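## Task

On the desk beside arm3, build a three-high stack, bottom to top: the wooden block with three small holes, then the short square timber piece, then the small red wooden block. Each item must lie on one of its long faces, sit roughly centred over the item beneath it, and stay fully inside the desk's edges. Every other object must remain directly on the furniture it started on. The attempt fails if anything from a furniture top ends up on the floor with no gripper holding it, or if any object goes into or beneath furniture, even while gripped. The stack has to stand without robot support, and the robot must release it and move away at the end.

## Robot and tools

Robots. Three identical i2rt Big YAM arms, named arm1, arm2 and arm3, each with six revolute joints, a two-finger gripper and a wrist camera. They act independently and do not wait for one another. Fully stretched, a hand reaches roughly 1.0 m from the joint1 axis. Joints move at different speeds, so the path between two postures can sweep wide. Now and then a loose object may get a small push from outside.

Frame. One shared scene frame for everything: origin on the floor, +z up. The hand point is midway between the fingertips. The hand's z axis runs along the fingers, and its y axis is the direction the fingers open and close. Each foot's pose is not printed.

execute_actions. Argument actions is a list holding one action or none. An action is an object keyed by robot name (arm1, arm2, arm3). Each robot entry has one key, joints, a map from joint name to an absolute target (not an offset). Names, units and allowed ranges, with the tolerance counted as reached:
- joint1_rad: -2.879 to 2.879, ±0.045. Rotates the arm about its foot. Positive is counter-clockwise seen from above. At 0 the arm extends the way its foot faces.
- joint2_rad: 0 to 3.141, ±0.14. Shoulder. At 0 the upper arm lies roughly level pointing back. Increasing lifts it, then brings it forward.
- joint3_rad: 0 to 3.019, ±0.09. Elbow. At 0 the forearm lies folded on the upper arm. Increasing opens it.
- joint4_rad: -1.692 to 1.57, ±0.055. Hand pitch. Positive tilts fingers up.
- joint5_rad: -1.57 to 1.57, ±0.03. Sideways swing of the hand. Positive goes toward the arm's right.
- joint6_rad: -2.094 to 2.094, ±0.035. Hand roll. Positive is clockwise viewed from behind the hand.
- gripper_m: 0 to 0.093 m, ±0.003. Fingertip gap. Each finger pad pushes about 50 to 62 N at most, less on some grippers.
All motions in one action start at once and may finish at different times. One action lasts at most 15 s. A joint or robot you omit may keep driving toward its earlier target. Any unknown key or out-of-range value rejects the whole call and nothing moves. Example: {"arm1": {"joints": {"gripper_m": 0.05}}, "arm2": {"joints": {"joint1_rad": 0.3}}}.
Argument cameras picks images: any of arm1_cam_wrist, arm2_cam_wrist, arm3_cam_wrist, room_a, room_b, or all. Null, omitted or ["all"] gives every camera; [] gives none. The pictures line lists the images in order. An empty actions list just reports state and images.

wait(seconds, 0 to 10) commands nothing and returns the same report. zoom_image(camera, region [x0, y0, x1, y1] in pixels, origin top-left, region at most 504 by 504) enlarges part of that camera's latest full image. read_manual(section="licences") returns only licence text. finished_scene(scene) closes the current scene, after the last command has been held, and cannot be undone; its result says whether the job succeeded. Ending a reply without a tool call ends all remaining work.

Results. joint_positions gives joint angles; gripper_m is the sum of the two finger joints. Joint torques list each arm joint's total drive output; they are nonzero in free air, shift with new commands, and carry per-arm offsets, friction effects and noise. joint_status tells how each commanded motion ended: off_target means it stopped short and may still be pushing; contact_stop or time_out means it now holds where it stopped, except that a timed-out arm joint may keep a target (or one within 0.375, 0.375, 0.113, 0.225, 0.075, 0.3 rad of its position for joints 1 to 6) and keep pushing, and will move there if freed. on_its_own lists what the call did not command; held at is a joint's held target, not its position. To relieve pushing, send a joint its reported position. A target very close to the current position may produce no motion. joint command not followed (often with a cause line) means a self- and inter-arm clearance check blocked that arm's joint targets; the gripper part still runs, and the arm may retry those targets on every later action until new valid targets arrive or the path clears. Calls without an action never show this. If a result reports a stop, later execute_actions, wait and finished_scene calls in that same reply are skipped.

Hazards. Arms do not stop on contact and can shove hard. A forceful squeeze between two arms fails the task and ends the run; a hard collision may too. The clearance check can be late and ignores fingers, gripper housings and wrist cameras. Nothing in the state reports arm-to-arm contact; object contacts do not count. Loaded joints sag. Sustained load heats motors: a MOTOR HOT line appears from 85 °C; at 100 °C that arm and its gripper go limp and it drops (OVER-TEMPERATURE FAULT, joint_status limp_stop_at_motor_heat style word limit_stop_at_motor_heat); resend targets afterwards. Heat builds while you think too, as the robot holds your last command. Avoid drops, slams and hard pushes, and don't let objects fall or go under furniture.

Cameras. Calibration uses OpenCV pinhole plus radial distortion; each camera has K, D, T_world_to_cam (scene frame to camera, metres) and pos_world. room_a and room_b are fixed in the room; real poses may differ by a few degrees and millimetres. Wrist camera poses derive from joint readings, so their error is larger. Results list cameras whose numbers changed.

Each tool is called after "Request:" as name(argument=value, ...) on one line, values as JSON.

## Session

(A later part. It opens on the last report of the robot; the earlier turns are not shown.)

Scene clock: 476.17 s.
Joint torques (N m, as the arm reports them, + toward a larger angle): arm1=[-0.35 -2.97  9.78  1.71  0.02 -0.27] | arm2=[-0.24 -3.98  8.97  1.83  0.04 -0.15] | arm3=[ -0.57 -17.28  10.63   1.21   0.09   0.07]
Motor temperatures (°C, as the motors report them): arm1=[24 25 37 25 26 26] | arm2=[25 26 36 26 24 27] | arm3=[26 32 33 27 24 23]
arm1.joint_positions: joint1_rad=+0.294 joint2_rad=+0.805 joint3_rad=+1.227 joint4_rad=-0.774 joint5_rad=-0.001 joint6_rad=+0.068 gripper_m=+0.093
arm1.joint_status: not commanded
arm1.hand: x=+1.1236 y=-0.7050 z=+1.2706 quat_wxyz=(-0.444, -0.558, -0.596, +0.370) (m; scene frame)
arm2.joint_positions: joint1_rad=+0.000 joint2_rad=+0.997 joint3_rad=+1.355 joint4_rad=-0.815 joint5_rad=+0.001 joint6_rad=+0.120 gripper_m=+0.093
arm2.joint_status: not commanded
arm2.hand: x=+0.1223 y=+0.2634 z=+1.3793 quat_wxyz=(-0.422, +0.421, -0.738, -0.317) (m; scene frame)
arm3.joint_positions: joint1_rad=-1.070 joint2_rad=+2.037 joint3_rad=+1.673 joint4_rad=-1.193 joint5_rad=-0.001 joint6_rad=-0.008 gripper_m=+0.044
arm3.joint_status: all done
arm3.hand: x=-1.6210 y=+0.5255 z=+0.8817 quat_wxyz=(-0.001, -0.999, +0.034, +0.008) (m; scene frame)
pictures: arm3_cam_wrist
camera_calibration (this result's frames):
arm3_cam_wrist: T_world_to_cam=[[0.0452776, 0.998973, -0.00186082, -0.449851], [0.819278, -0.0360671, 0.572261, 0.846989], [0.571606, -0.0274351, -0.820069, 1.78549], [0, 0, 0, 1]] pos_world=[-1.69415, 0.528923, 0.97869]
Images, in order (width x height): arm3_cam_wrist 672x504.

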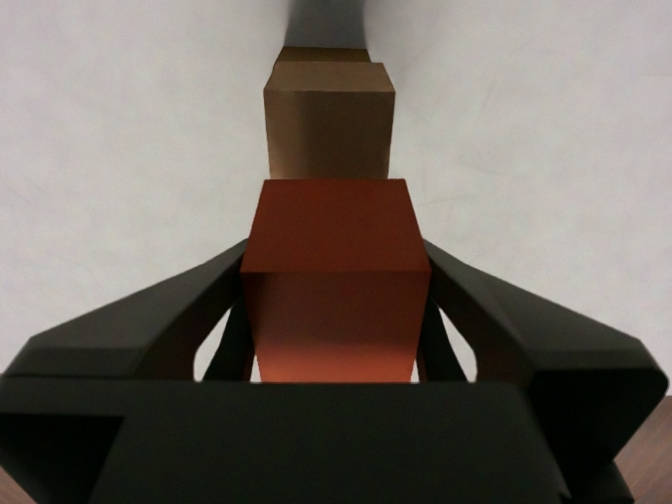

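Request:
execute_actions(actions=[{"arm3":{"joints":{"joint3_rad":1.6,"joint4_rad":-1.108}}}], cameras=[])

Request:
execute_actions(actions=[{"arm3":{"joints":{"gripper_m":0.093}}}], cameras=["arm3_cam_wrist"])

Request:
execute_actions(actions=[{"arm3":{"joints":{"joint2_rad":1.6}}}], cameras=["arm3_cam_wrist","room_a"])

Scene clock: 484.17 s.
Joint torques (N m, as the arm reports them, + toward a larger angle): arm1=[-0.33 -3.01  9.78  1.72  0.02 -0.27] | arm2=[-0.07 -4.12  8.98  1.83  0.04 -0.13] | arm3=[ -0.73 -16.28   8.41   1.15   0.08   0.07]
Motor temperatures (°C, as the motors report them): arm1=[24 25 37 25 26 26] | arm2=[25 26 36 26 24 27] | arm3=[26 32 33 27 24 23]
arm1.joint_positions: joint1_rad=+0.294 joint2_rad=+0.805 joint3_rad=+1.227 joint4_rad=-0.774 joint5_rad=-0.001 joint6_rad=+0.068 gripper_m=+0.093
arm1.joint_status: not commanded
arm1.hand: x=+1.1236 y=-0.7050 z=+1.2706 quat_wxyz=(-0.444, -0.558, -0.596, +0.370) (m; scene frame)
arm2.joint_positions: joint1_rad=+0.000 joint2_rad=+0.997 joint3_rad=+1.355 joint4_rad=-0.815 joint5_rad=+0.001 joint6_rad=+0.120 gripper_m=+0.093
arm2.joint_status: not commanded
arm2.hand: x=+0.1223 y=+0.2634 z=+1.3793 quat_wxyz=(-0.422, +0.421, -0.738, -0.317) (m; scene frame)
arm3.joint_positions: joint1_rad=-1.070 joint2_rad=+2.037 joint3_rad=+1.597 joint4_rad=-1.120 joint5_rad=-0.001 joint6_rad=-0.008 gripper_m=+0.044
arm3.joint_status: all done
arm3.hand: x=-1.6093 y=+0.5245 z=+0.8554 quat_wxyz=(-0.001, -0.999, +0.034, +0.007) (m; scene frame)
pictures: none
No camera images: the call's "cameras" was empty. Leave "cameras" out to get every camera's image.

Scene clock: 484.83 s.
Joint torques (N m, as the arm reports them, + toward a larger angle): arm1=[-0.32 -2.97  9.78  1.71  0.02 -0.27] | arm2=[-0.18 -4.1   8.96  1.89  0.04 -0.13] | arm3=[ -0.7  -16.2    8.25   1.14   0.08   0.07]
Motor temperatures (°C, as the motors report them): arm1=[24 25 37 25 26 26] | arm2=[25 26 36 26 24 27] | arm3=[26 32 33 27 24 23]
arm1.joint_positions: joint1_rad=+0.294 joint2_rad=+0.805 joint3_rad=+1.227 joint4_rad=-0.774 joint5_rad=-0.001 joint6_rad=+0.068 gripper_m=+0.093
arm1.joint_status: not commanded
arm1.hand: x=+1.1236 y=-0.7050 z=+1.2706 quat_wxyz=(-0.444, -0.558, -0.596, +0.370) (m; scene frame)
arm2.joint_positions: joint1_rad=+0.000 joint2_rad=+0.997 joint3_rad=+1.355 joint4_rad=-0.815 joint5_rad=+0.001 joint6_rad=+0.120 gripper_m=+0.093
arm2.joint_status: not commanded
arm2.hand: x=+0.1223 y=+0.2634 z=+1.3793 quat_wxyz=(-0.422, +0.421, -0.738, -0.317) (m; scene frame)
arm3.joint_positions: joint1_rad=-1.070 joint2_rad=+2.037 joint3_rad=+1.597 joint4_rad=-1.120 joint5_rad=-0.001 joint6_rad=-0.008 gripper_m=+0.093
arm3.joint_status: all done
arm3.hand: x=-1.6093 y=+0.5245 z=+0.8554 quat_wxyz=(-0.001, -0.999, +0.034, +0.007) (m; scene frame)
pictures: arm3_cam_wrist
camera_calibration (this result's frames):
arm3_cam_wrist: T_world_to_cam=[[0.0452771, 0.998973, -0.00191822, -0.449442], [0.818188, -0.0359814, 0.573823, 0.849308], [0.573165, -0.0275505, -0.818977, 1.75879], [0, 0, 0, 1]] pos_world=[-1.68262, 0.527995, 0.952192]
Images, in order (width x height): arm3_cam_wrist 672x504.

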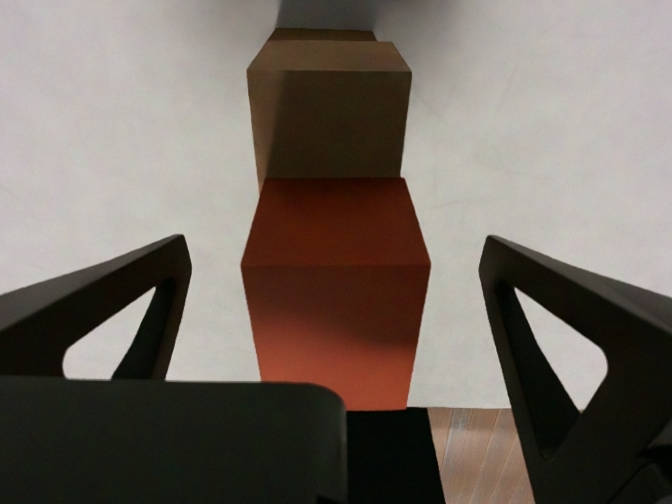

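Scene clock: 486.27 s.
Joint torques (N m, as the arm reports them, + toward a larger angle): arm1=[-0.33 -2.95  9.78  1.7   0.02 -0.27] | arm2=[-0.03 -3.84  8.98  1.86  0.05 -0.14] | arm3=[ -0.71 -11.65  11.27   1.79   0.08   0.07]
Motor temperatures (°C, as the motors report them): arm1=[24 25 37 25 26 26] | arm2=[25 26 36 26 24 27] | arm3=[26 32 33 27 24 23]
arm1.joint_positions: joint1_rad=+0.294 joint2_rad=+0.805 joint3_rad=+1.227 joint4_rad=-0.774 joint5_rad=-0.001 joint6_rad=+0.068 gripper_m=+0.093
arm1.joint_status: not commanded
arm1.hand: x=+1.1236 y=-0.7050 z=+1.2706 quat_wxyz=(-0.444, -0.558, -0.596, +0.370) (m; scene frame)
arm2.joint_positions: joint1_rad=+0.000 joint2_rad=+0.997 joint3_rad=+1.355 joint4_rad=-0.815 joint5_rad=+0.001 joint6_rad=+0.120 gripper_m=+0.093
arm2.joint_status: not commanded
arm2.hand: x=+0.1223 y=+0.2634 z=+1.3793 quat_wxyz=(-0.422, +0.421, -0.738, -0.317) (m; scene frame)
arm3.joint_positions: joint1_rad=-1.070 joint2_rad=+1.595 joint3_rad=+1.580 joint4_rad=-1.120 joint5_rad=-0.001 joint6_rad=-0.008 gripper_m=+0.093
arm3.joint_status: all done
arm3.hand: x=-1.5923 y=+0.5238 z=+1.1047 quat_wxyz=(+0.007, -0.975, +0.033, +0.218) (m; scene frame)
pictures: arm3_cam_wrist, room_a
camera_calibration (this result's frames):
arm3_cam_wrist: T_world_to_cam=[[0.0480423, 0.99879, 0.0104794, -0.458181], [0.981524, -0.049152, 0.184917, 1.38893], [0.185208, 0.00140195, -0.982698, 1.50112], [0, 0, 0, 1]] pos_world=[-1.61927, 0.523791, 1.22311]
Images, in order (width x height): arm3_cam_wrist 672x504, room_a 672x504.

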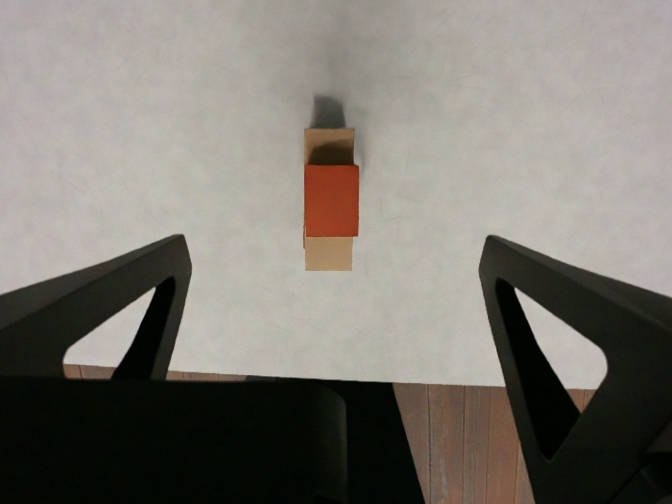

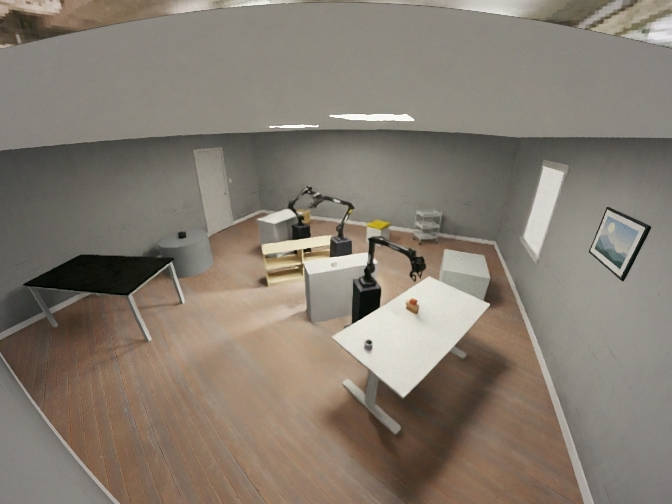

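Request:
finished_scene(scene=1)

The scene is finished: the task was done.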